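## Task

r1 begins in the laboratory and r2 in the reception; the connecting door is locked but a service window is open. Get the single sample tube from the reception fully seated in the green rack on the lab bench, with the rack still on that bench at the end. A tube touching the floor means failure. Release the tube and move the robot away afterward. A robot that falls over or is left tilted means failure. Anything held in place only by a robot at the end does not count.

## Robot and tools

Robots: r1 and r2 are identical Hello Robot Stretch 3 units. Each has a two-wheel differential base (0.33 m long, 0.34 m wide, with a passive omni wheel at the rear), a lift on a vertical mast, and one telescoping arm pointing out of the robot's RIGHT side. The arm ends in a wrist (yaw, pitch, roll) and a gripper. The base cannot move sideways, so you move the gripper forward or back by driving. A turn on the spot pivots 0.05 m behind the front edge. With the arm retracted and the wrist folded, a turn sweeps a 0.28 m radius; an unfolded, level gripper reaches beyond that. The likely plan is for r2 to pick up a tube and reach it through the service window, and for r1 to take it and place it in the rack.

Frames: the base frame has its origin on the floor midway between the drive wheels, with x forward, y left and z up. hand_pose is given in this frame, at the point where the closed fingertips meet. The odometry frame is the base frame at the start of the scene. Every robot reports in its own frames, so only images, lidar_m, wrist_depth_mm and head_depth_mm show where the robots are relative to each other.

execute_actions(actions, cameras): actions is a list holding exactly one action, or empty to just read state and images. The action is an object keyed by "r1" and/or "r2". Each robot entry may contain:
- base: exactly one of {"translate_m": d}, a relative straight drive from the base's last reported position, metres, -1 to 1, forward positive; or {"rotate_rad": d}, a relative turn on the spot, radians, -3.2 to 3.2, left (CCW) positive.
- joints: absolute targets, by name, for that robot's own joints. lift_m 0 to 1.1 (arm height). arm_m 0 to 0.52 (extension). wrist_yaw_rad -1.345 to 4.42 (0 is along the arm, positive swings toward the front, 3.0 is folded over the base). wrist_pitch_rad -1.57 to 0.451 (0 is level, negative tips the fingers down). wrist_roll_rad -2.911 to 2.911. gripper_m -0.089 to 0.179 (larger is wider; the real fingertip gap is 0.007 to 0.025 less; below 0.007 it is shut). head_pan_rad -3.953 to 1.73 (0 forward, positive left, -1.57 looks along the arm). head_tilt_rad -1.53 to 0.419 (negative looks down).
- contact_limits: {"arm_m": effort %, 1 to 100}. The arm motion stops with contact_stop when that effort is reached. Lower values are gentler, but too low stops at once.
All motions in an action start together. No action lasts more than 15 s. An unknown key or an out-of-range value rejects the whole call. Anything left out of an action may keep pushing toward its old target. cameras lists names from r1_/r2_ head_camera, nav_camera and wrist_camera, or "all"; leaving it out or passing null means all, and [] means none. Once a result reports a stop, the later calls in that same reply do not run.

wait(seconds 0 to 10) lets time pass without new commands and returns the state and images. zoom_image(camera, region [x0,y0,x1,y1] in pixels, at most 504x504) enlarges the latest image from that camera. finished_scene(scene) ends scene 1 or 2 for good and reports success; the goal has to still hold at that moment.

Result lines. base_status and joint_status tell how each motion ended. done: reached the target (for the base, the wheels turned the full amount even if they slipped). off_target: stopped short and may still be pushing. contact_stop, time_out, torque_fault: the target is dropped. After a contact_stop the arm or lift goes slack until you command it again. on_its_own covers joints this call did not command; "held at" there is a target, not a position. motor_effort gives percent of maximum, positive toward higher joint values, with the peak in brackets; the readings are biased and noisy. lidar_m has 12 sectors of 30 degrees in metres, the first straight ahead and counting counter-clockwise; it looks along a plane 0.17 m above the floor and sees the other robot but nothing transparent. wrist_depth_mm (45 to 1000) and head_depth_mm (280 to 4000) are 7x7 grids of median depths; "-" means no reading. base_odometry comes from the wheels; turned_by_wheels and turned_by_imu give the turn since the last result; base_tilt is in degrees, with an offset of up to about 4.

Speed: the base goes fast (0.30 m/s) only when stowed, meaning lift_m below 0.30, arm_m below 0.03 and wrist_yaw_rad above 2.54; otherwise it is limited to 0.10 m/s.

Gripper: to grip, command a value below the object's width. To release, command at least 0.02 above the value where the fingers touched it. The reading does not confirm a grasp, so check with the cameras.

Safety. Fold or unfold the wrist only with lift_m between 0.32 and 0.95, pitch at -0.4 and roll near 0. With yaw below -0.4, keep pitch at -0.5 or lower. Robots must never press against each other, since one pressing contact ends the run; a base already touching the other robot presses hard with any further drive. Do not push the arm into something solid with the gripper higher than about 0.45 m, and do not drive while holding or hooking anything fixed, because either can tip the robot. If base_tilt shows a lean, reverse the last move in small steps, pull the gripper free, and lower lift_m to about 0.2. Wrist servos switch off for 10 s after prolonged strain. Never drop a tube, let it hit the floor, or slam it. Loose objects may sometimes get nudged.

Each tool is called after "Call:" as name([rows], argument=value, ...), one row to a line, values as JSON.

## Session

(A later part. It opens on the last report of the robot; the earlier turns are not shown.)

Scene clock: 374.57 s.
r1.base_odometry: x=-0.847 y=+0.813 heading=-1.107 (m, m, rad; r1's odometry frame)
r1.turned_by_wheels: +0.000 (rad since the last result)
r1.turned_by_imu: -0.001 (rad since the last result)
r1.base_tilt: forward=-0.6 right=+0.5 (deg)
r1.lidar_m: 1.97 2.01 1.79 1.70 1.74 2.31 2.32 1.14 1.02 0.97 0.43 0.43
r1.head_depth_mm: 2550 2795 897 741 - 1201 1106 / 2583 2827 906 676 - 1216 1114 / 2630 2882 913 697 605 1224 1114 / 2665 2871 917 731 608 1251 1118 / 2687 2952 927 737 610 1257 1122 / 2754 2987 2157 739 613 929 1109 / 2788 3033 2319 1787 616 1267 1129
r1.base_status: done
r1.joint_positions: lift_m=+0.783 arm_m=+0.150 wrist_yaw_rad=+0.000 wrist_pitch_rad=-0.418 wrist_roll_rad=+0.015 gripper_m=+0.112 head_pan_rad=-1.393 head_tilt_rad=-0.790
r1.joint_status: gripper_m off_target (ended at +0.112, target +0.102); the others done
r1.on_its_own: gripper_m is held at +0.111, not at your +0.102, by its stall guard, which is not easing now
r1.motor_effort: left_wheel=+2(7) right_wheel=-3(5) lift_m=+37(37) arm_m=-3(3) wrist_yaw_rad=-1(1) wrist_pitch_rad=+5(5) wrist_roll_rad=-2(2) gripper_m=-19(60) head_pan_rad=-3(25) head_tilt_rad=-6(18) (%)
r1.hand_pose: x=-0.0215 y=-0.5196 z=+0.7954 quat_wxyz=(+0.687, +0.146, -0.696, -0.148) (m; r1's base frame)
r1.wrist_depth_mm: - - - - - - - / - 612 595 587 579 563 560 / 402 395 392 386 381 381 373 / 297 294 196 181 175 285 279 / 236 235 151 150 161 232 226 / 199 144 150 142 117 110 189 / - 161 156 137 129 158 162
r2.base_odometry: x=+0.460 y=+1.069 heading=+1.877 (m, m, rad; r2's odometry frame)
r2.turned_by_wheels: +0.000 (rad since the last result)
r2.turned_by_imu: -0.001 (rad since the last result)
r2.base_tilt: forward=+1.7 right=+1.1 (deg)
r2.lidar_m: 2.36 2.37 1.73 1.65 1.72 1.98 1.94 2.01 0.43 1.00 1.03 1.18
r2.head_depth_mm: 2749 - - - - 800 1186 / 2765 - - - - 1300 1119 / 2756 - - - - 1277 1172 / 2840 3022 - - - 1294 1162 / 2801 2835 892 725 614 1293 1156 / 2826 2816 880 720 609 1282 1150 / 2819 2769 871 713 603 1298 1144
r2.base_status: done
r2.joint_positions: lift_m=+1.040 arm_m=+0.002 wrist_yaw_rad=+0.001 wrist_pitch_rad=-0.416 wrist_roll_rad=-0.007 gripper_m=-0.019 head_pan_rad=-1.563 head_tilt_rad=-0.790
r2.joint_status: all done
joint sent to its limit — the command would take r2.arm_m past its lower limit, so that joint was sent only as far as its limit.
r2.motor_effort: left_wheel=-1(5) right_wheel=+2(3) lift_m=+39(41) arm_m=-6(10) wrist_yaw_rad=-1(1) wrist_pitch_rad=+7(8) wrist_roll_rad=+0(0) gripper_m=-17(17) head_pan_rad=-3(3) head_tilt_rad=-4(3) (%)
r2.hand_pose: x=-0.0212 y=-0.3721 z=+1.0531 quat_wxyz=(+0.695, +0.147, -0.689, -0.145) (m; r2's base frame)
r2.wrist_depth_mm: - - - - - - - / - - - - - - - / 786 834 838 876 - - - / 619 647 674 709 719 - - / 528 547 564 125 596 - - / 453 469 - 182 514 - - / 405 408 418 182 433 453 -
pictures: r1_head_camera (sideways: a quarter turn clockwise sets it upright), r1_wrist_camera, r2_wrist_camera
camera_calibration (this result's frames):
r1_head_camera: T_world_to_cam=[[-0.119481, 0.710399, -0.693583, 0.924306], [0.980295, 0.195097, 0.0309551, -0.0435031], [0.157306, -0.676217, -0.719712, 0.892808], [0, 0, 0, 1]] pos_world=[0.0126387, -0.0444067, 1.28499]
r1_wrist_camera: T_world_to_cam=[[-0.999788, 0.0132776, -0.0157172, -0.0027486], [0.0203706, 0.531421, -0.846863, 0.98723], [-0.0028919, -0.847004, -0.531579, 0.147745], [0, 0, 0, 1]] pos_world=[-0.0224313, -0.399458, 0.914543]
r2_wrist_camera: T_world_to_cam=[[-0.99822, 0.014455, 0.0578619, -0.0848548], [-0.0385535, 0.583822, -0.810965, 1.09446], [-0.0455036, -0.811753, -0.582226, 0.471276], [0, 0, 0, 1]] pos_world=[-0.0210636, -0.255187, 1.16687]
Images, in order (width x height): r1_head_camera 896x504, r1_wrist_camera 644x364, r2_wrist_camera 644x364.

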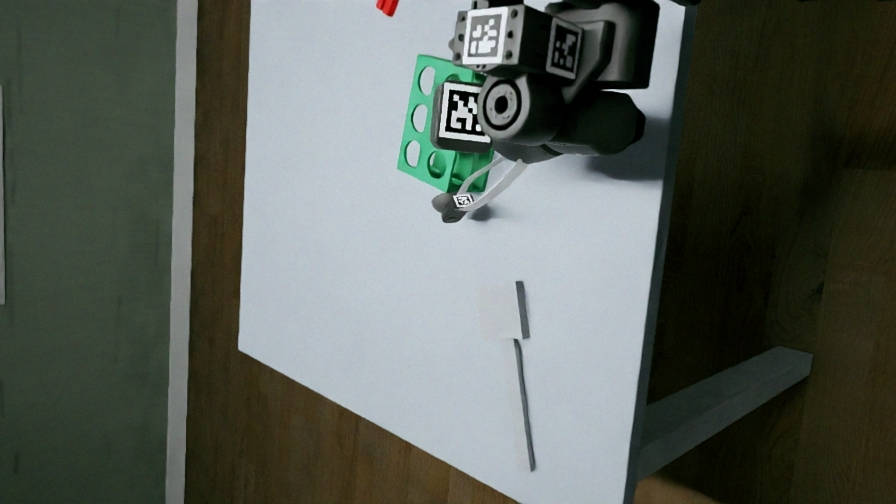

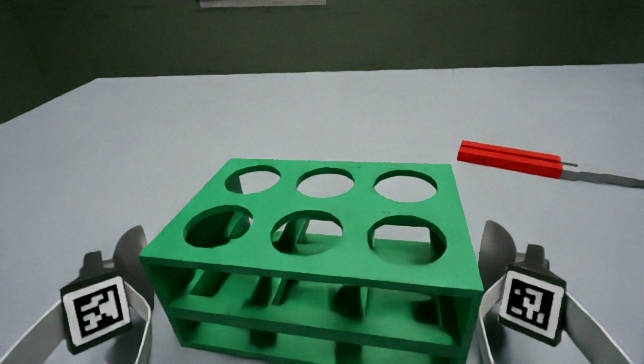

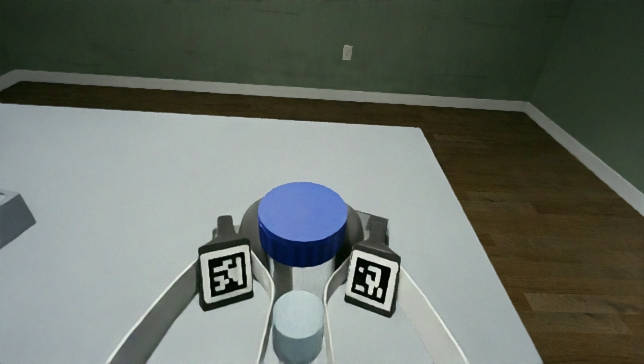

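Call:
execute_actions([
  {"r1": {"base": {"translate_m": 0.2}, "joints": {"arm_m": 0.21, "gripper_m": 0.10}}, "r2": {"base": {"translate_m": -0.25}}},
], cameras=["r1_head_camera"])

Call:
execute_actions([
  {"r1": {"joints": {"gripper_m": 0.179}}, "r2": {"base": {"translate_m": -0.15}}},
], cameras=["r1_wrist_camera"])

Scene clock: 388.07 s.
r1.base_odometry: x=-0.757 y=+0.634 heading=-1.107 (m, m, rad; r1's odometry frame)
r1.turned_by_wheels: +0.000 (rad since the last result)
r1.turned_by_imu: +0.000 (rad since the last result)
r1.base_tilt: forward=-0.6 right=+0.5 (deg)
r1.lidar_m: 1.77 1.81 1.80 1.71 1.75 2.32 2.52 1.33 1.01 0.95 0.32 1.87
r1.head_depth_mm: 2554 2812 899 - 572 865 1105 / 2581 2826 904 - 587 1195 1114 / 2631 2872 913 703 603 1222 1116 / 2660 2903 956 733 607 782 1094 / 2712 2936 2270 1806 640 1236 1121 / 2738 3007 2284 1825 1511 1287 1121 / 2779 3019 2320 1825 1524 1298 1128
r1.base_status: done
r1.joint_positions: lift_m=+0.783 arm_m=+0.210 wrist_yaw_rad=+0.000 wrist_pitch_rad=-0.419 wrist_roll_rad=+0.015 gripper_m=+0.110 head_pan_rad=-1.393 head_tilt_rad=-0.790
r1.joint_status: gripper_m off_target (ended at +0.110, target +0.100); the others done
r1.on_its_own: gripper_m is held at +0.109, not at your +0.100, by its stall guard, which is not easing now
r1.motor_effort: left_wheel=+2(6) right_wheel=-3(5) lift_m=+37(37) arm_m=+4(5) wrist_yaw_rad=+0(0) wrist_pitch_rad=+5(5) wrist_roll_rad=-2(2) gripper_m=-21(71) head_pan_rad=-3(3) head_tilt_rad=-6(6) (%)
r1.hand_pose: x=-0.0215 y=-0.5790 z=+0.7954 quat_wxyz=(+0.687, +0.146, -0.696, -0.148) (m; r1's base frame)
r1.wrist_depth_mm: - - - - - - - / - - - - - 563 553 / - - 390 386 382 381 371 / - 294 197 181 175 284 280 / 256 235 150 149 160 232 226 / 199 143 149 141 117 109 188 / - 161 156 137 129 158 161
r2.base_odometry: x=+0.535 y=+0.831 heading=+1.877 (m, m, rad; r2's odometry frame)
r2.turned_by_wheels: +0.000 (rad since the last result)
r2.turned_by_imu: +0.000 (rad since the last result)
r2.base_tilt: forward=+1.7 right=+1.0 (deg)
r2.lidar_m: 1.42 2.37 1.74 1.65 1.72 1.73 1.69 1.76 2.40 0.35 1.03 1.41
r2.head_depth_mm: 2728 - - - - 1317 1186 / 2761 - - - - 1315 1179 / 2754 - - - - 1281 1170 / 2821 3014 - - - 808 1127 / 2825 2876 893 725 613 1285 1158 / 2819 2826 882 719 609 1282 1149 / 2838 2749 866 714 603 1294 1143
r2.base_status: done
r2.joint_positions: lift_m=+1.040 arm_m=+0.002 wrist_yaw_rad=+0.001 wrist_pitch_rad=-0.416 wrist_roll_rad=-0.007 gripper_m=-0.019 head_pan_rad=-1.563 head_tilt_rad=-0.790
r2.joint_status: not commanded
r2.motor_effort: left_wheel=+0(4) right_wheel=+2(3) lift_m=+39(39) arm_m=-6(6) wrist_yaw_rad=-1(1) wrist_pitch_rad=+8(7) wrist_roll_rad=+0(0) gripper_m=-17(16) head_pan_rad=-3(3) head_tilt_rad=-4(4) (%)
r2.hand_pose: x=-0.0212 y=-0.3721 z=+1.0531 quat_wxyz=(+0.695, +0.147, -0.689, -0.145) (m; r2's base frame)
r2.wrist_depth_mm: - - - - - - - / - - - - - - - / 775 807 860 - - - - / 631 644 678 718 - - - / 546 542 546 125 - - - / 456 479 - 184 - - - / 403 413 421 183 - - -
pictures: r1_head_camera (sideways: a quarter turn clockwise sets it upright)
camera_calibration (this result's frames):
r1_head_camera: T_world_to_cam=[[-0.119472, 0.710486, -0.693496, 0.924193], [0.980303, 0.19506, 0.0309573, -0.0435061], [0.157268, -0.676137, -0.719795, 0.892917], [0, 0, 0, 1]] pos_world=[0.0126368, -0.044405, 1.28499]
Images, in order (width x height): r1_head_camera 896x504.

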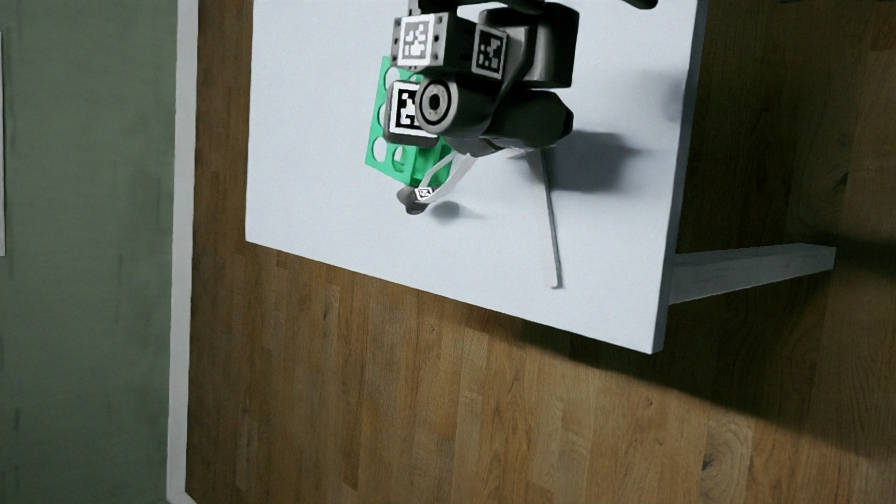

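Scene clock: 390.70 s.
r1.base_odometry: x=-0.757 y=+0.634 heading=-1.107 (m, m, rad; r1's odometry frame)
r1.turned_by_wheels: +0.000 (rad since the last result)
r1.turned_by_imu: +0.000 (rad since the last result)
r1.base_tilt: forward=-0.6 right=+0.5 (deg)
r1.lidar_m: 1.76 1.81 1.80 1.71 1.76 2.32 2.52 1.33 1.01 0.95 0.32 1.86
r1.head_depth_mm: 2522 2794 899 - 572 867 1105 / 2578 2843 906 - 587 1193 1107 / 2606 2872 916 703 605 1223 1112 / 2649 2910 956 731 608 781 1095 / 2702 2925 2276 1811 640 1233 1122 / 2763 2987 2279 1818 1522 1290 1126 / 2802 2994 2314 1838 1518 1295 1133
r1.base_status: not commanded
r1.joint_positions: lift_m=+0.783 arm_m=+0.210 wrist_yaw_rad=+0.000 wrist_pitch_rad=-0.419 wrist_roll_rad=+0.013 gripper_m=+0.179 head_pan_rad=-1.393 head_tilt_rad=-0.790
r1.joint_status: all done
r1.motor_effort: left_wheel=+2(2) right_wheel=-3(3) lift_m=+37(36) arm_m=+4(5) wrist_yaw_rad=-1(0) wrist_pitch_rad=+5(5) wrist_roll_rad=-2(2) gripper_m=+1(83) head_pan_rad=-2(3) head_tilt_rad=-5(5) (%)
r1.hand_pose: x=-0.0215 y=-0.5790 z=+0.7954 quat_wxyz=(+0.687, +0.146, -0.696, -0.148) (m; r1's base frame)
r1.wrist_depth_mm: - - - - - - - / - - - - - 566 557 / - - 394 388 382 381 373 / - 295 197 186 261 286 280 / 254 234 154 153 152 228 227 / - 167 150 126 120 124 195 / - 161 156 140 133 158 158
r2.base_odometry: x=+0.581 y=+0.688 heading=+1.877 (m, m, rad; r2's odometry frame)
r2.turned_by_wheels: +0.000 (rad since the last result)
r2.turned_by_imu: -0.001 (rad since the last result)
r2.base_tilt: forward=+1.7 right=+1.0 (deg)
r2.lidar_m: 1.56 2.37 1.73 1.65 1.71 1.59 1.54 1.60 2.18 0.42 0.37 1.41
r2.head_depth_mm: 2757 - - - - 1318 1189 / 2770 - - - - 1317 1176 / 2737 - - - - 1282 1167 / 2804 3013 - - - 1315 1165 / 2798 2851 982 1459 1523 1311 1158 / 2788 2811 878 719 609 812 1117 / 2825 2756 871 715 604 1298 1148
r2.base_status: done
r2.joint_positions: lift_m=+1.040 arm_m=+0.002 wrist_yaw_rad=+0.001 wrist_pitch_rad=-0.416 wrist_roll_rad=-0.007 gripper_m=-0.019 head_pan_rad=-1.563 head_tilt_rad=-0.790
r2.joint_status: not commanded
r2.motor_effort: left_wheel=-1(6) right_wheel=+2(2) lift_m=+39(39) arm_m=-6(6) wrist_yaw_rad=-1(1) wrist_pitch_rad=+7(8) wrist_roll_rad=+0(0) gripper_m=-16(17) head_pan_rad=-3(3) head_tilt_rad=-3(3) (%)
r2.hand_pose: x=-0.0212 y=-0.3721 z=+1.0531 quat_wxyz=(+0.695, +0.147, -0.689, -0.145) (m; r2's base frame)
r2.wrist_depth_mm: - - - - - - - / - - - - - - - / 797 799 869 - - - - / 623 655 666 - - - - / 524 543 546 125 - - - / 460 469 - 182 - - - / 407 408 - 182 - - -
pictures: r1_wrist_camera
camera_calibration (this result's frames):
r1_wrist_camera: T_world_to_cam=[[-0.999815, 0.0127049, -0.0144417, -0.00330427], [0.018987, 0.531749, -0.846689, 1.01878], [-0.00307777, -0.846807, -0.531892, 0.0976959], [0, 0, 0, 1]] pos_world=[-0.0223465, -0.458963, 0.914506]
Images, in order (width x height): r1_wrist_camera 644x364.

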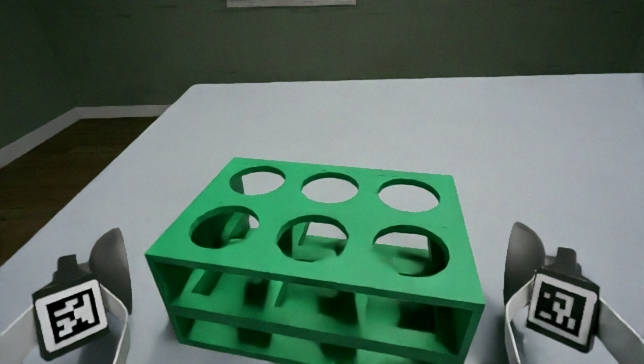

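Call:
execute_actions([
  {"r1": {"joints": {"lift_m": 0.95, "arm_m": 0.0, "gripper_m": 0.09}}, "r2": {"base": {"translate_m": -0.2}}},
], cameras=[])

Call:
execute_actions([
  {"r1": {"base": {"translate_m": 0.85}, "joints": {"head_pan_rad": -0.5, "head_tilt_rad": -0.5}}, "r2": {"base": {"translate_m": -0.8}, "joints": {"head_pan_rad": -2.6, "head_tilt_rad": -0.5}}},
], cameras=["r1_head_camera", "r2_head_camera"])

Scene clock: 408.53 s.
r1.base_odometry: x=-0.757 y=+0.634 heading=-1.107 (m, m, rad; r1's odometry frame)
r1.turned_by_wheels: +0.000 (rad since the last result)
r1.turned_by_imu: +0.000 (rad since the last result)
r1.base_tilt: forward=-0.5 right=+0.5 (deg)
r1.lidar_m: 1.77 1.82 1.80 1.71 1.76 2.32 2.52 1.33 1.00 0.95 0.32 1.87
r1.head_depth_mm: 2538 2783 896 759 - - 1083 / 2566 2850 908 - - - 1090 / 2620 2855 912 707 597 1222 1115 / 2661 2892 956 732 607 781 1094 / 2666 2936 2285 1808 640 1235 1122 / 2741 2976 2291 1827 1509 1292 1125 / 2800 3029 2316 1835 1521 1289 1130
r1.base_status: not commanded
r1.joint_positions: lift_m=+0.950 arm_m=+0.000 wrist_yaw_rad=+0.000 wrist_pitch_rad=-0.419 wrist_roll_rad=+0.012 gripper_m=+0.090 head_pan_rad=-1.393 head_tilt_rad=-0.790
r1.joint_status: all done
r1.motor_effort: left_wheel=+2(2) right_wheel=-3(3) lift_m=+37(39) arm_m=-4(4) wrist_yaw_rad=+0(0) wrist_pitch_rad=+5(5) wrist_roll_rad=-1(1) gripper_m=+0(83) head_pan_rad=-2(3) head_tilt_rad=-6(5) (%)
r1.hand_pose: x=-0.0215 y=-0.3695 z=+0.9623 quat_wxyz=(+0.688, +0.146, -0.695, -0.148) (m; r1's base frame)
r1.wrist_depth_mm: - - - - - - - / - - - - - - - / - - - 798 789 781 780 / - - 632 600 594 591 586 / - - 500 426 479 474 470 / - - 401 398 399 395 392 / - 340 343 334 342 339 341
r2.base_odometry: x=+0.641 y=+0.497 heading=+1.877 (m, m, rad; r2's odometry frame)
r2.turned_by_wheels: +0.000 (rad since the last result)
r2.turned_by_imu: +0.000 (rad since the last result)
r2.base_tilt: forward=+1.6 right=+1.0 (deg)
r2.lidar_m: 1.76 2.37 1.70 1.65 1.74 1.39 1.34 1.39 1.90 3.05 0.46 1.41
r2.head_depth_mm: 2761 - - - - 1320 1183 / 2737 - - - - 1311 1179 / 2749 - - - - 1280 1169 / 2823 3002 - - - 1314 1164 / 2804 2851 2214 1800 1522 1312 1158 / 2840 2827 2187 1750 1506 1306 1149 / 2811 2780 1127 1646 1497 1304 1111
r2.base_status: done
r2.joint_positions: lift_m=+1.040 arm_m=+0.002 wrist_yaw_rad=+0.001 wrist_pitch_rad=-0.416 wrist_roll_rad=-0.007 gripper_m=-0.019 head_pan_rad=-1.563 head_tilt_rad=-0.790
r2.joint_status: not commanded
r2.motor_effort: left_wheel=-1(5) right_wheel=+1(3) lift_m=+39(39) arm_m=-6(6) wrist_yaw_rad=-1(1) wrist_pitch_rad=+8(8) wrist_roll_rad=+0(0) gripper_m=-17(17) head_pan_rad=-2(3) head_tilt_rad=-4(3) (%)
r2.hand_pose: x=-0.0212 y=-0.3721 z=+1.0531 quat_wxyz=(+0.695, +0.147, -0.689, -0.145) (m; r2's base frame)
r2.wrist_depth_mm: - - - - - - - / - - - - - - - / 789 799 - - - - - / 631 669 - - - - - / 528 - - 125 - - - / 462 - - 184 - - - / 431 - - 183 - - -
pictures: none
No camera images: the call's "cameras" was empty. Leave "cameras" out to get every camera's image.

Scene clock: 418.00 s.
r1.base_odometry: x=-0.377 y=-0.126 heading=-1.107 (m, m, rad; r1's odometry frame)
r1.turned_by_wheels: +0.000 (rad since the last result)
r1.turned_by_imu: +0.000 (rad since the last result)
r1.base_tilt: forward=-0.6 right=+0.5 (deg)
r1.lidar_m: 0.92 0.94 1.22 1.75 1.80 2.38 2.16 0.78 1.17 2.97 1.37 0.96
r1.head_depth_mm: 1049 1171 1290 1515 1727 1504 1246 / 1058 1139 1208 1379 1585 1513 1251 / - - 1384 1042 1438 1519 1254 / - - 1403 980 1307 1436 1254 / - - - 932 1202 1365 1264 / - - 2794 889 1117 1247 1264 / - - - 897 1038 1153 1234
r1.base_status: done
r1.joint_positions: lift_m=+0.950 arm_m=+0.000 wrist_yaw_rad=+0.000 wrist_pitch_rad=-0.419 wrist_roll_rad=+0.012 gripper_m=+0.090 head_pan_rad=-0.507 head_tilt_rad=-0.507
r1.joint_status: all done
r1.motor_effort: left_wheel=+2(6) right_wheel=-4(5) lift_m=+37(37) arm_m=-3(3) wrist_yaw_rad=+0(0) wrist_pitch_rad=+5(5) wrist_roll_rad=-1(1) gripper_m=+1(0) head_pan_rad=+3(37) head_tilt_rad=+4(28) (%)
r1.hand_pose: x=-0.0215 y=-0.3695 z=+0.9623 quat_wxyz=(+0.688, +0.146, -0.695, -0.148) (m; r1's base frame)
r1.wrist_depth_mm: - - - - - - - / - - - - - - - / - - - - - - - / - - - - - - 825 / - - - - - - - / - - - - - - - / - - - - - - -
r2.base_odometry: x=+0.882 y=-0.266 heading=+1.877 (m, m, rad; r2's odometry frame)
r2.turned_by_wheels: +0.000 (rad since the last result)
r2.turned_by_imu: -0.003 (rad since the last result)
r2.base_tilt: forward=+1.7 right=+1.0 (deg)
r2.lidar_m: 2.55 2.39 1.72 1.67 0.74 0.57 0.55 0.57 0.77 2.08 3.16 1.16
r2.head_depth_mm: - - 3550 - - - - / - - 3950 - - - 850 / - - - - - - 898 / - - - - - - 970 / - - - - - 992 1082 / - - - - - 1069 1214 / 3666 3925 - - - - 1247
r2.base_status: done
r2.joint_positions: lift_m=+1.040 arm_m=+0.002 wrist_yaw_rad=+0.001 wrist_pitch_rad=-0.416 wrist_roll_rad=-0.007 gripper_m=-0.019 head_pan_rad=-2.593 head_tilt_rad=-0.507
r2.joint_status: all done
r2.motor_effort: left_wheel=-1(4) right_wheel=+1(3) lift_m=+39(39) arm_m=-6(6) wrist_yaw_rad=-2(1) wrist_pitch_rad=+8(8) wrist_roll_rad=+0(0) gripper_m=-16(16) head_pan_rad=-3(31) head_tilt_rad=+3(20) (%)
r2.hand_pose: x=-0.0212 y=-0.3721 z=+1.0531 quat_wxyz=(+0.695, +0.147, -0.689, -0.145) (m; r2's base frame)
r2.wrist_depth_mm: - - - - - 925 663 / - - - - - 914 726 / - - - - - 702 738 / - - - - - 584 571 / - - - 125 - 513 463 / - - - 183 - 867 392 / - - - 182 - 846 356
pictures: r1_head_camera (sideways: a quarter turn clockwise sets it upright), r2_head_camera (sideways: a quarter turn clockwise sets it upright)
camera_calibration (this result's frames):
r1_head_camera: T_world_to_cam=[[-0.431744, 0.249167, -0.866898, 1.15214], [0.462265, 0.886402, 0.0245496, -0.0320141], [0.774537, -0.390137, -0.49788, 0.600468], [0, 0, 0, 1]] pos_world=[0.0471425, -0.0244321, 1.29853]
r2_head_camera: T_world_to_cam=[[0.394362, 0.30718, -0.866094, 1.14007], [0.518054, -0.852754, -0.066561, 0.0855006], [-0.759012, -0.422434, -0.495429, 0.603821], [0, 0, 0, 1]] pos_world=[-0.0355879, -0.0222216, 1.29225]
Images, in order (width x height): r1_head_camera 896x504, r2_head_camera 896x504.

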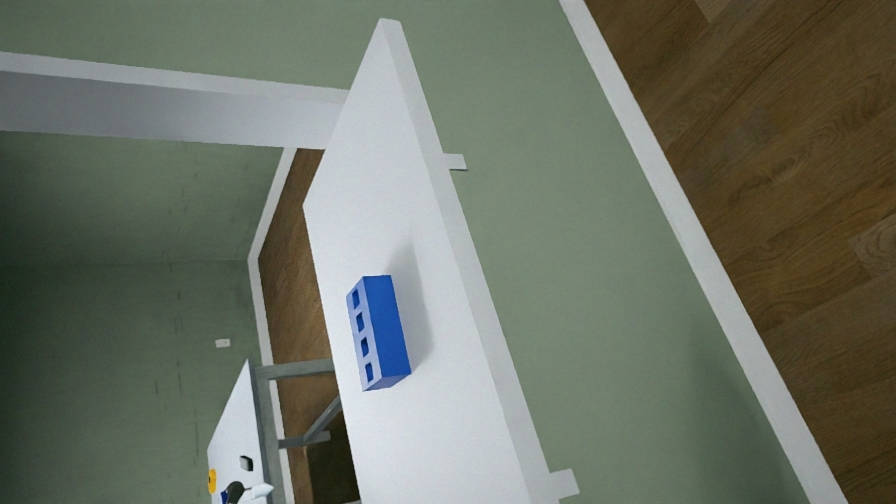

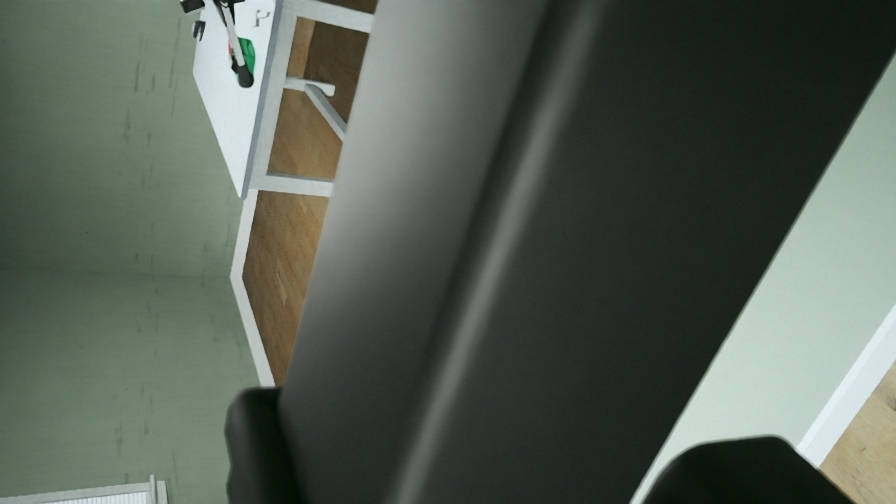

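Call:
execute_actions([
  {"r1": {"base": {"translate_m": 0.30}}, "r2": {"base": {"rotate_rad": -1.60}, "joints": {"head_pan_rad": -1.0, "head_tilt_rad": -0.6}}},
], cameras=["r2_head_camera", "r2_wrist_camera"])

Scene clock: 438.07 s.
r1.base_odometry: x=-0.242 y=-0.394 heading=-1.107 (m, m, rad; r1's odometry frame)
r1.turned_by_wheels: +0.000 (rad since the last result)
r1.turned_by_imu: +0.000 (rad since the last result)
r1.base_tilt: forward=-0.6 right=+0.5 (deg)
r1.lidar_m: 0.62 0.63 0.84 1.76 1.81 2.40 2.46 1.06 1.39 2.94 0.92 0.65
r1.head_depth_mm: 3319 3523 1061 864 1168 1385 1246 / 3747 - - 866 687 1226 1251 / - - - 827 639 1094 1209 / - - - 783 640 987 1149 / - - 3900 841 645 558 1030 / - - 3631 890 647 526 935 / - - 3445 896 651 511 853
r1.base_status: done
r1.joint_positions: lift_m=+0.950 arm_m=+0.000 wrist_yaw_rad=+0.000 wrist_pitch_rad=-0.419 wrist_roll_rad=+0.012 gripper_m=+0.090 head_pan_rad=-0.507 head_tilt_rad=-0.507
r1.joint_status: not commanded
r1.motor_effort: left_wheel=+2(7) right_wheel=-4(4) lift_m=+37(37) arm_m=-3(4) wrist_yaw_rad=+0(0) wrist_pitch_rad=+5(5) wrist_roll_rad=-1(1) gripper_m=+0(0) head_pan_rad=+3(3) head_tilt_rad=+4(4) (%)
r1.hand_pose: x=-0.0215 y=-0.3695 z=+0.9623 quat_wxyz=(+0.688, +0.146, -0.695, -0.148) (m; r1's base frame)
r1.wrist_depth_mm: 834 - - - - - - / 824 - - - - - - / 659 - - - - - - / 808 - - - - - - / 819 - - - - - - / 806 - - - - - - / 790 - - - - - -
r2.base_odometry: x=+0.882 y=-0.266 heading=+0.277 (m, m, rad; r2's odometry frame)
r2.turned_by_wheels: -1.600 (rad since the last result)
r2.turned_by_imu: -1.572 (rad since the last result)
r2.base_tilt: forward=+1.7 right=+1.0 (deg)
r2.lidar_m: 1.88 3.16 1.16 2.54 2.46 1.73 1.67 0.77 0.57 0.55 0.56 0.75
r2.head_depth_mm: - 2203 3044 785 628 711 825 / - 2794 3346 775 602 493 897 / - - 3007 766 597 502 994 / - - 1045 756 592 526 1104 / - - 1038 748 586 1033 1195 / - - 1017 740 584 1154 1244 / 3744 3978 1007 734 618 1301 1240
r2.base_status: done
r2.joint_positions: lift_m=+1.040 arm_m=+0.002 wrist_yaw_rad=+0.001 wrist_pitch_rad=-0.416 wrist_roll_rad=-0.007 gripper_m=-0.019 head_pan_rad=-1.007 head_tilt_rad=-0.592
r2.joint_status: all done
r2.motor_effort: left_wheel=+2(5) right_wheel=-4(7) lift_m=+39(39) arm_m=-6(6) wrist_yaw_rad=-1(1) wrist_pitch_rad=+8(8) wrist_roll_rad=+0(0) gripper_m=-16(17) head_pan_rad=+3(29) head_tilt_rad=-2(11) (%)
r2.hand_pose: x=-0.0212 y=-0.3721 z=+1.0531 quat_wxyz=(+0.695, +0.147, -0.689, -0.145) (m; r2's base frame)
r2.wrist_depth_mm: - - 274 276 281 283 289 / - - 301 302 307 312 317 / 585 609 333 333 337 344 350 / 469 489 457 358 376 381 390 / 395 408 409 125 421 430 440 / 343 352 - 184 479 505 494 / 302 306 513 181 565 574 554
pictures: r2_head_camera (sideways: a quarter turn clockwise sets it upright), r2_wrist_camera
camera_calibration (this result's frames):
r2_head_camera: T_world_to_cam=[[-0.351513, 0.450517, -0.820654, 1.08537], [0.841845, 0.535599, -0.0665598, 0.0835165], [0.409555, -0.71426, -0.567535, 0.690508], [0, 0, 0, 1]] pos_world=[0.0284126, -0.0405072, 1.28816]
r2_wrist_camera: T_world_to_cam=[[-0.99822, 0.0144566, 0.0578585, -0.0848507], [-0.0385498, 0.583823, -0.810966, 1.09446], [-0.0455029, -0.811753, -0.582226, 0.471277], [0, 0, 0, 1]] pos_world=[-0.0210638, -0.255186, 1.16687]
Images, in order (width x height): r2_head_camera 896x504, r2_wrist_camera 644x364.

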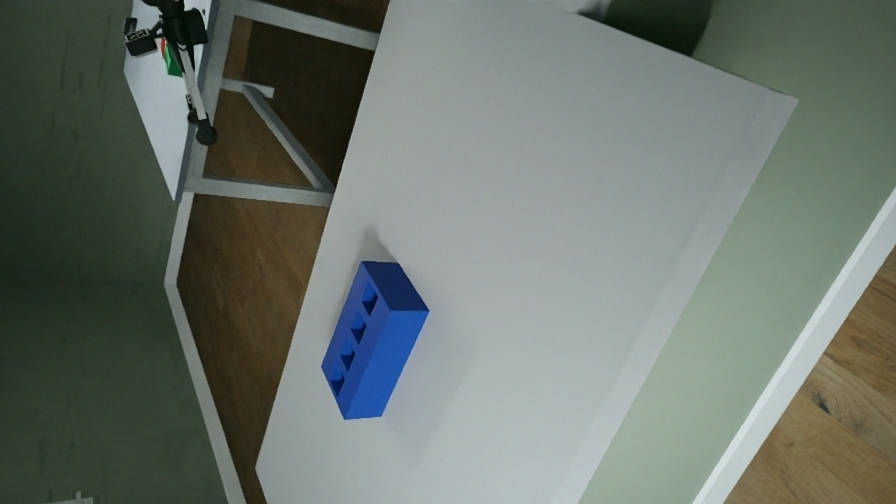

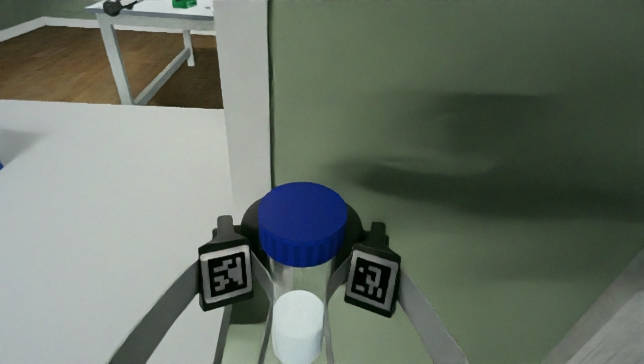

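Call:
zoom_image(camera="r2_head_camera", region=[300, 250, 468, 430])

Region (300, 250, 468, 430) of r2_head_camera's 896x504 image, scaled by 2.800, with more detail than that image has; it fills the left 470 columns of this view, and the rest is white.

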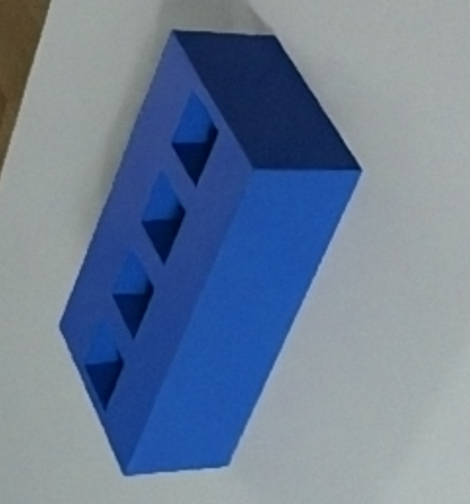

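Call:
execute_actions([
  {"r1": {"base": {"rotate_rad": 1.585}, "joints": {"head_pan_rad": -1.8, "head_tilt_rad": -0.6}}, "r2": {"base": {"translate_m": 0.22}}},
], cameras=[])

Call:
execute_actions([
  {"r1": {"base": {"translate_m": -0.30}, "joints": {"head_pan_rad": -1.57}}, "r2": {"base": {"translate_m": 0.28}, "joints": {"arm_m": 0.258, "head_pan_rad": -1.4, "head_tilt_rad": -0.6}}},
], cameras=["r1_head_camera", "r1_wrist_camera", "r2_head_camera", "r2_wrist_camera"])

Scene clock: 458.53 s.
r1.base_odometry: x=-0.242 y=-0.394 heading=+0.478 (m, m, rad; r1's odometry frame)
r1.turned_by_wheels: +1.585 (rad since the last result)
r1.turned_by_imu: +1.621 (rad since the last result)
r1.base_tilt: forward=-0.6 right=+0.6 (deg)
r1.lidar_m: 1.77 1.82 2.47 1.07 1.06 3.08 2.59 0.89 0.65 0.62 0.64 0.84
r1.head_depth_mm: - - 1060 737 - - - / - - 3248 729 - - - / - 3109 2603 749 - - - / - 3133 3317 755 - - - / 1060 1307 1456 760 - - 1131 / 1082 - 3389 732 717 922 1099 / 1073 580 582 649 748 876 1053
r1.base_status: done
r1.joint_positions: lift_m=+0.950 arm_m=+0.000 wrist_yaw_rad=+0.000 wrist_pitch_rad=-0.419 wrist_roll_rad=+0.012 gripper_m=+0.090 head_pan_rad=-1.793 head_tilt_rad=-0.593
r1.joint_status: all done
r1.motor_effort: left_wheel=-2(6) right_wheel=+2(7) lift_m=+38(37) arm_m=-3(4) wrist_yaw_rad=+0(0) wrist_pitch_rad=+5(5) wrist_roll_rad=-1(1) gripper_m=-1(1) head_pan_rad=-2(36) head_tilt_rad=-3(15) (%)
r1.hand_pose: x=-0.0215 y=-0.3695 z=+0.9623 quat_wxyz=(+0.688, +0.146, -0.695, -0.148) (m; r1's base frame)
r1.wrist_depth_mm: 334 331 334 - - - - / 357 357 364 - - - - / 391 390 392 541 536 465 405 / 424 424 416 408 404 398 395 / 463 472 355 325 336 319 318 / 527 525 271 269 267 266 265 / 587 596 242 242 243 242 241
r2.base_odometry: x=+1.093 y=-0.206 heading=+0.277 (m, m, rad; r2's odometry frame)
r2.turned_by_wheels: +0.000 (rad since the last result)
r2.turned_by_imu: +0.003 (rad since the last result)
r2.base_tilt: forward=+1.7 right=+1.0 (deg)
r2.lidar_m: 1.86 2.95 1.35 1.12 2.77 1.96 1.89 0.79 0.56 0.54 0.56 0.74
r2.head_depth_mm: - 2594 3403 784 608 497 450 / - - 3024 719 603 493 888 / - - 3268 705 597 494 978 / - - 1052 730 591 513 1092 / - - 1035 750 587 1013 1186 / 3881 - 1017 739 582 1137 1239 / 3449 3689 939 732 612 1287 1237
r2.base_status: done
r2.joint_positions: lift_m=+1.040 arm_m=+0.002 wrist_yaw_rad=+0.001 wrist_pitch_rad=-0.416 wrist_roll_rad=-0.007 gripper_m=-0.019 head_pan_rad=-1.007 head_tilt_rad=-0.592
r2.joint_status: not commanded
r2.motor_effort: left_wheel=+1(6) right_wheel=-3(5) lift_m=+39(39) arm_m=-6(6) wrist_yaw_rad=-1(1) wrist_pitch_rad=+8(8) wrist_roll_rad=+0(0) gripper_m=-16(17) head_pan_rad=+2(3) head_tilt_rad=-3(2) (%)
r2.hand_pose: x=-0.0212 y=-0.3721 z=+1.0531 quat_wxyz=(+0.695, +0.147, -0.689, -0.145) (m; r2's base frame)
r2.wrist_depth_mm: - - - - - 275 281 / - - - - - 298 305 / 583 610 612 646 459 329 342 / 406 440 500 518 445 372 381 / 397 402 415 125 429 422 434 / 339 356 - 184 418 486 495 / 296 304 310 182 319 568 575
pictures: none
No camera images: the call's "cameras" was empty. Leave "cameras" out to get every camera's image.

Scene clock: 462.57 s.
r1.base_odometry: x=-0.509 y=-0.532 heading=+0.478 (m, m, rad; r1's odometry frame)
r1.turned_by_wheels: +0.000 (rad since the last result)
r1.turned_by_imu: +0.000 (rad since the last result)
r1.base_tilt: forward=-0.6 right=+0.5 (deg)
r1.lidar_m: 2.06 2.13 2.88 1.02 1.96 2.78 2.61 0.90 0.65 0.62 0.64 0.87
r1.head_depth_mm: - - 3207 742 623 - - / - 3038 2790 697 603 - - / 1034 714 908 691 - - - / 1097 2347 2464 711 621 983 1147 / - - 3374 763 582 986 1148 / - - 3374 767 585 983 1153 / - - 3380 770 589 982 1158
r1.base_status: done
r1.joint_positions: lift_m=+0.950 arm_m=+0.000 wrist_yaw_rad=+0.000 wrist_pitch_rad=-0.419 wrist_roll_rad=+0.012 gripper_m=+0.090 head_pan_rad=-1.577 head_tilt_rad=-0.593
r1.joint_status: all done
r1.motor_effort: left_wheel=-2(6) right_wheel=+2(4) lift_m=+37(37) arm_m=-3(3) wrist_yaw_rad=+0(0) wrist_pitch_rad=+5(5) wrist_roll_rad=-1(1) gripper_m=+0(0) head_pan_rad=+3(20) head_tilt_rad=-4(3) (%)
r1.hand_pose: x=-0.0215 y=-0.3695 z=+0.9623 quat_wxyz=(+0.688, +0.146, -0.695, -0.148) (m; r1's base frame)
r1.wrist_depth_mm: - - - - - - - / 477 - - - - - - / 473 555 549 415 472 532 525 / 412 415 407 407 404 402 399 / 328 330 338 324 336 318 319 / 273 272 271 269 266 267 266 / 248 249 246 244 246 247 249
r2.base_odometry: x=+1.363 y=-0.129 heading=+0.277 (m, m, rad; r2's odometry frame)
r2.turned_by_wheels: +0.000 (rad since the last result)
r2.turned_by_imu: +0.002 (rad since the last result)
r2.base_tilt: forward=+1.6 right=+1.0 (deg)
r2.lidar_m: 1.83 2.66 1.23 1.12 3.17 2.25 2.17 0.78 0.55 0.53 0.54 0.73
r2.head_depth_mm: - - 3044 783 607 497 896 / 1165 - - 682 602 493 922 / 1159 2441 3119 681 597 490 949 / - 2644 3249 726 592 485 977 / - - 2956 746 586 483 1007 / - - 3148 740 581 491 1038 / - - 3123 734 577 490 1069
r2.base_status: done
r2.joint_positions: lift_m=+1.040 arm_m=+0.258 wrist_yaw_rad=+0.001 wrist_pitch_rad=-0.416 wrist_roll_rad=-0.007 gripper_m=-0.019 head_pan_rad=-1.393 head_tilt_rad=-0.593
r2.joint_status: all done
r2.motor_effort: left_wheel=+2(5) right_wheel=-3(5) lift_m=+39(39) arm_m=+5(7) wrist_yaw_rad=-1(1) wrist_pitch_rad=+8(7) wrist_roll_rad=+0(0) gripper_m=-16(17) head_pan_rad=-2(21) head_tilt_rad=-2(2) (%)
r2.hand_pose: x=-0.0212 y=-0.6273 z=+1.0531 quat_wxyz=(+0.695, +0.147, -0.689, -0.145) (m; r2's base frame)
r2.wrist_depth_mm: - - - 835 - - - / - - - - - - - / - - - - - - - / - - - - - - - / 393 402 415 125 444 442 477 / 342 350 - 182 378 373 388 / 299 294 260 182 309 329 336
pictures: r1_head_camera (sideways: a quarter turn clockwise sets it upright), r1_wrist_camera, r2_head_camera (sideways: a quarter turn clockwise sets it upright), r2_wrist_camera
camera_calibration (this result's frames):
r1_head_camera: T_world_to_cam=[[0.0117376, 0.570454, -0.821246, 1.0899], [0.999483, 0.0178974, 0.0267169, -0.03811], [0.0299389, -0.821134, -0.569949, 0.698777], [0, 0, 0, 1]] pos_world=[0.0043768, -0.0472682, 1.29436]
r1_wrist_camera: T_world_to_cam=[[-0.999841, 0.0120943, -0.0130725, -0.00509827], [0.0175027, 0.531761, -0.846714, 1.04876], [-0.00328896, -0.846808, -0.531888, 0.363921], [0, 0, 0, 1]] pos_world=[-0.0222566, -0.249455, 1.0815]
r2_head_camera: T_world_to_cam=[[-0.156005, 0.549829, -0.820579, 1.08408], [0.981564, 0.179168, -0.0665595, 0.0826637], [0.110426, -0.815835, -0.567643, 0.692473], [0, 0, 0, 1]] pos_world=[0.011516, -0.0459259, 1.28816]
r2_wrist_camera: T_world_to_cam=[[-0.998219, 0.0145136, 0.0578587, -0.0811385], [-0.0385166, 0.583825, -0.810966, 1.24346], [-0.0455493, -0.81175, -0.582226, 0.264115], [0, 0, 0, 1]] pos_world=[-0.02107, -0.510389, 1.16687]
Images, in order (width x height): r1_head_camera 896x504, r1_wrist_camera 644x364, r2_head_camera 896x504, r2_wrist_camera 644x364.

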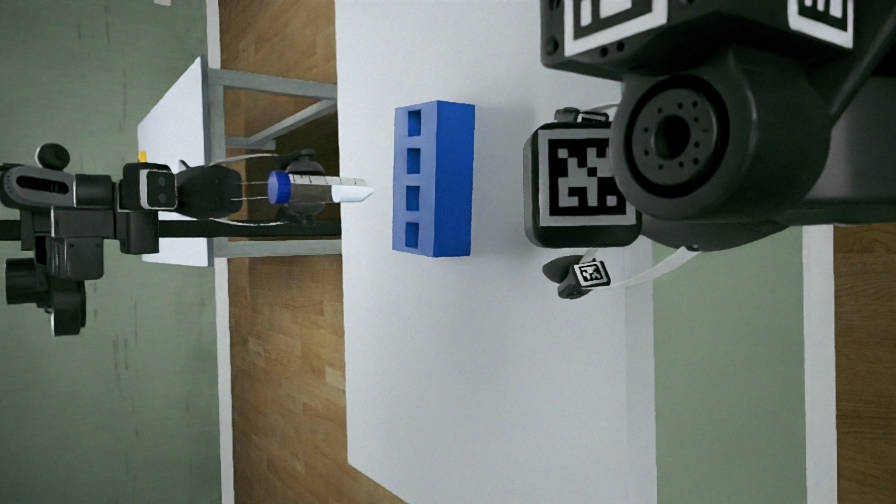

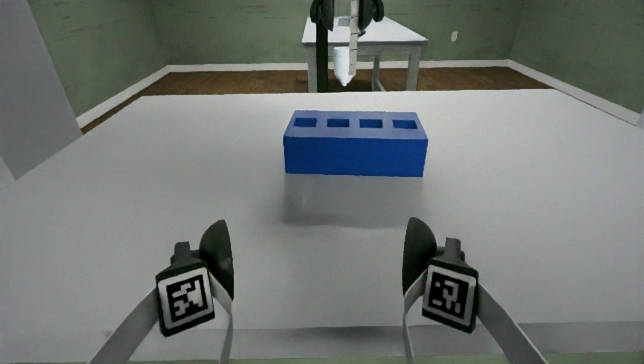

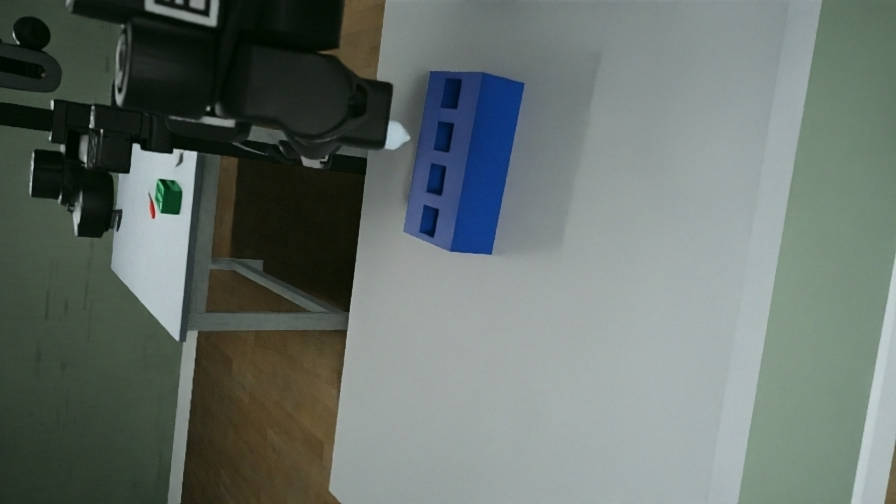

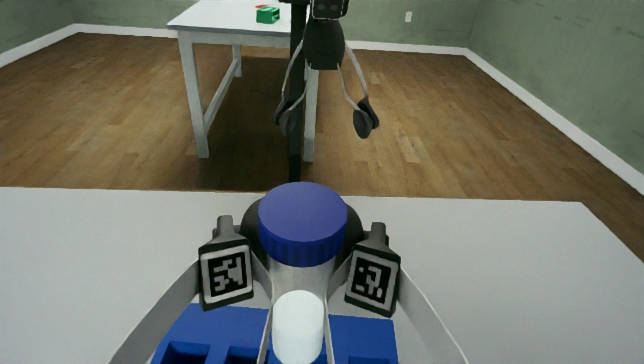

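Call:
execute_actions(actions=[])

Scene clock: 474.53 s.
r1.base_odometry: x=-0.509 y=-0.532 heading=+0.478 (m, m, rad; r1's odometry frame)
r1.turned_by_wheels: +0.000 (rad since the last result)
r1.turned_by_imu: +0.000 (rad since the last result)
r1.base_tilt: forward=-0.6 right=+0.5 (deg)
r1.lidar_m: 2.06 2.13 2.89 1.02 1.96 2.79 2.61 0.90 0.65 0.62 0.64 0.87
r1.head_depth_mm: - - 3242 742 623 - - / - 2996 2780 697 602 - - / 1036 712 908 692 - - - / 1093 2346 2464 713 620 982 1148 / - - 3348 761 584 984 1155 / - - 3344 765 585 982 1156 / - - 3418 771 588 984 1155
r1.base_status: done
r1.joint_positions: lift_m=+0.950 arm_m=+0.000 wrist_yaw_rad=+0.000 wrist_pitch_rad=-0.419 wrist_roll_rad=+0.012 gripper_m=+0.090 head_pan_rad=-1.577 head_tilt_rad=-0.593
r1.joint_status: all done
r1.motor_effort: left_wheel=-2(6) right_wheel=+3(4) lift_m=+37(37) arm_m=-3(3) wrist_yaw_rad=+1(0) wrist_pitch_rad=+5(5) wrist_roll_rad=-1(1) gripper_m=+0(0) head_pan_rad=+4(20) head_tilt_rad=-4(3) (%)
r1.hand_pose: x=-0.0215 y=-0.3695 z=+0.9623 quat_wxyz=(+0.688, +0.146, -0.695, -0.148) (m; r1's base frame)
r1.wrist_depth_mm: - - - - - - - / 481 - - - - - - / 479 561 546 419 471 539 530 / 413 411 409 404 403 398 397 / 332 329 339 327 336 320 318 / 274 273 270 269 269 266 266 / 247 248 246 245 246 247 249
r2.base_odometry: x=+1.363 y=-0.129 heading=+0.277 (m, m, rad; r2's odometry frame)
r2.turned_by_wheels: +0.000 (rad since the last result)
r2.turned_by_imu: +0.001 (rad since the last result)
r2.base_tilt: forward=+1.6 right=+1.1 (deg)
r2.lidar_m: 1.84 2.65 1.22 1.12 3.17 2.25 2.17 0.78 0.56 0.53 0.54 0.73
r2.head_depth_mm: - - 3005 782 608 497 895 / 1160 - - 685 602 493 923 / 1161 2443 3077 680 598 490 946 / - 2633 3232 725 591 486 976 / - - 2974 747 585 482 1004 / - - 3132 741 581 491 1038 / - - 3081 732 577 490 1067
r2.base_status: done
r2.joint_positions: lift_m=+1.040 arm_m=+0.258 wrist_yaw_rad=+0.001 wrist_pitch_rad=-0.416 wrist_roll_rad=-0.007 gripper_m=-0.019 head_pan_rad=-1.393 head_tilt_rad=-0.593
r2.joint_status: all done
r2.motor_effort: left_wheel=+2(5) right_wheel=-3(5) lift_m=+39(39) arm_m=+4(7) wrist_yaw_rad=-1(1) wrist_pitch_rad=+7(7) wrist_roll_rad=+0(0) gripper_m=-16(17) head_pan_rad=-3(21) head_tilt_rad=-2(2) (%)
r2.hand_pose: x=-0.0212 y=-0.6273 z=+1.0531 quat_wxyz=(+0.695, +0.147, -0.689, -0.145) (m; r2's base frame)
r2.wrist_depth_mm: - - - 829 - - - / - - - - - - - / - - - - - - - / - - - - - - - / 388 403 405 124 435 454 475 / 340 351 - 184 373 374 391 / 297 293 261 182 310 332 333
pictures: r1_head_camera (sideways: a quarter turn clockwise sets it upright), r1_nav_camera (sideways: a quarter turn counterclockwise sets it upright), r1_wrist_camera, r2_head_camera (sideways: a quarter turn clockwise sets it upright), r2_nav_camera (sideways: a quarter turn counterclockwise sets it upright), r2_wrist_camera
camera_calibration (this result's frames):
r1_head_camera: T_world_to_cam=[[0.0117376, 0.570454, -0.821246, 1.0899], [0.999483, 0.0178973, 0.0267169, -0.0381099], [0.0299388, -0.821135, -0.569949, 0.698776], [0, 0, 0, 1]] pos_world=[0.00437679, -0.0472682, 1.29436]
r1_nav_camera: T_world_to_cam=[[0.0207673, -0.555375, 0.831341, -1.04084], [-0.999709, -0.0217207, 0.0104627, 0.0505173], [0.0122466, -0.831316, -0.555665, 0.683], [0, 0, 0, 1]] pos_world=[0.0637537, -0.00917198, 1.24428]
r1_wrist_camera: T_world_to_cam=[[-0.999841, 0.0120943, -0.0130724, -0.00509832], [0.0175026, 0.531761, -0.846714, 1.04876], [-0.00328901, -0.846808, -0.531888, 0.363921], [0, 0, 0, 1]] pos_world=[-0.0222566, -0.249455, 1.0815]
r2_head_camera: T_world_to_cam=[[-0.156005, 0.549829, -0.820579, 1.08408], [0.981564, 0.179169, -0.0665595, 0.0826637], [0.110426, -0.815835, -0.567643, 0.692473], [0, 0, 0, 1]] pos_world=[0.011516, -0.0459259, 1.28816]
r2_nav_camera: T_world_to_cam=[[0.0830125, -0.551961, 0.829728, -1.03892], [-0.989122, -0.147096, 0.00110671, 0.0622258], [0.121439, -0.820794, -0.558167, 0.677687], [0, 0, 0, 1]] pos_world=[0.0654945, -0.00804691, 1.24021]
r2_wrist_camera: T_world_to_cam=[[-0.998219, 0.0145133, 0.0578586, -0.0811385], [-0.0385167, 0.583825, -0.810966, 1.24346], [-0.0455491, -0.81175, -0.582226, 0.264115], [0, 0, 0, 1]] pos_world=[-0.02107, -0.510389, 1.16687]
Images, in order (width x height): r1_head_camera 896x504, r1_nav_camera 672x504, r1_wrist_camera 644x364, r2_head_camera 896x504, r2_nav_camera 672x504, r2_wrist_camera 644x364.

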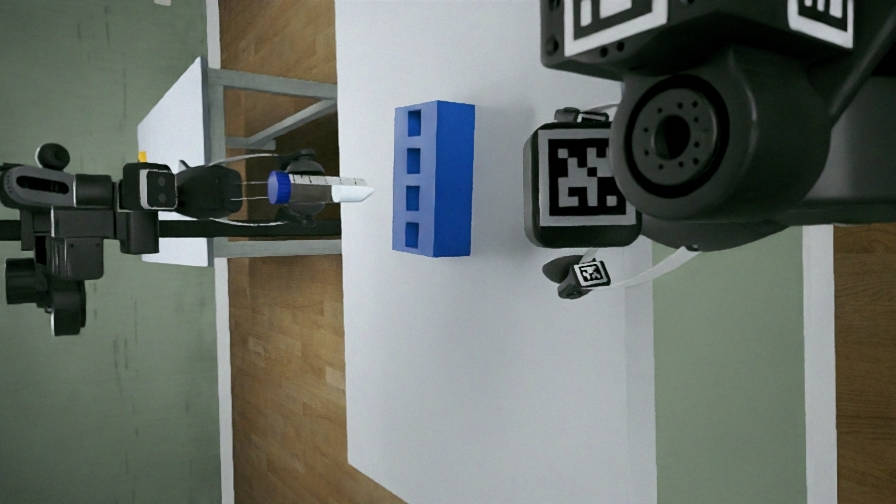

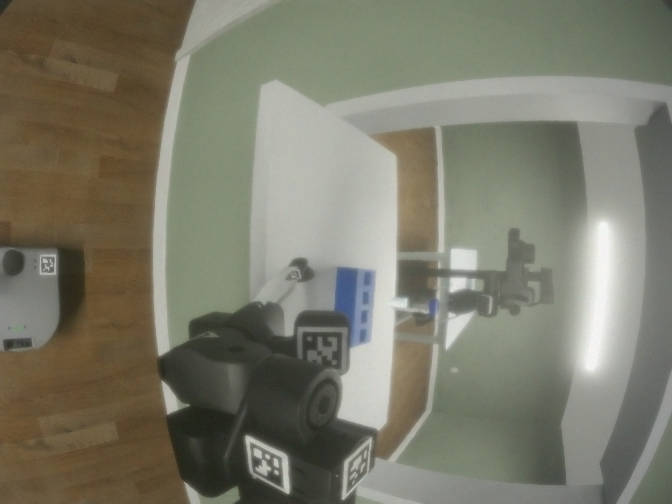

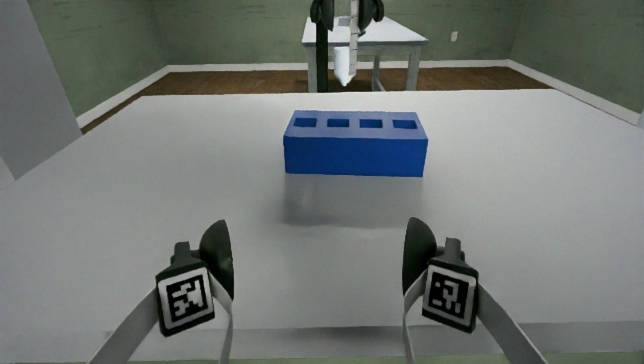

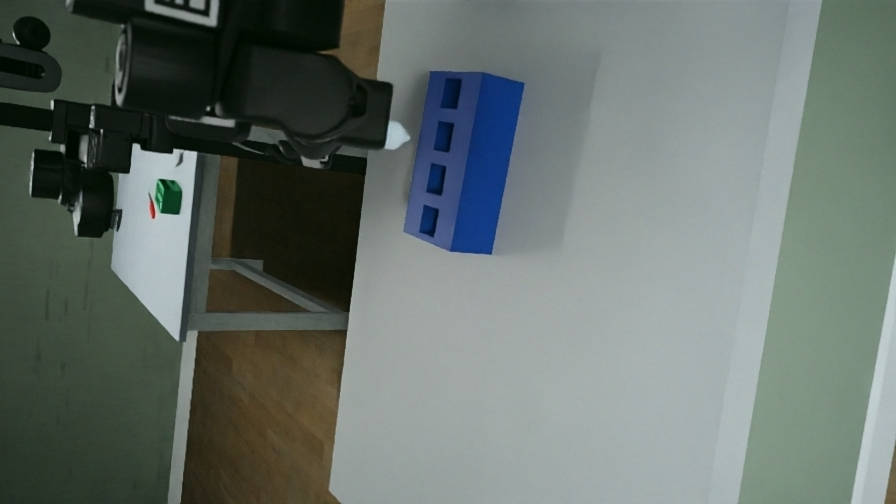

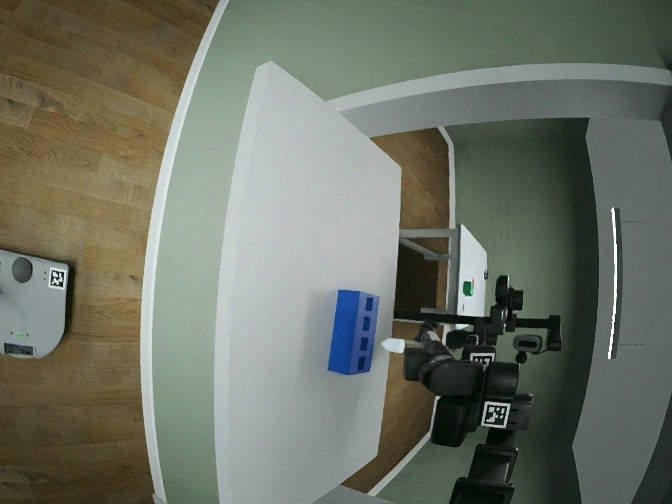

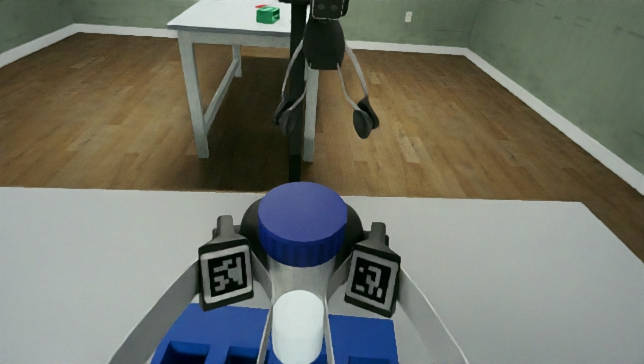

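Call:
zoom_image(camera="r1_head_camera", region=[260, 90, 500, 270])

Call:
zoom_image(camera="r2_head_camera", region=[340, 50, 540, 260])

Region (260, 90, 500, 270) of r1_head_camera's 896x504 image, scaled by 2.100, with more detail than that image has; it fills the top 378 rows of this view, and the rest is white.

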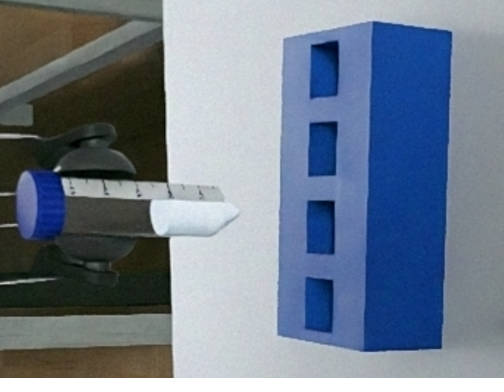

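Region (340, 50, 540, 260) of r2_head_camera's 896x504 image, scaled by 2.400, with more detail than that image has; it fills the left 480 columns of this view, and the rest is white.

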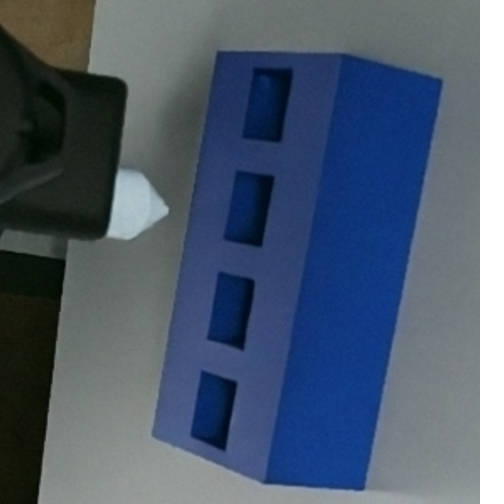

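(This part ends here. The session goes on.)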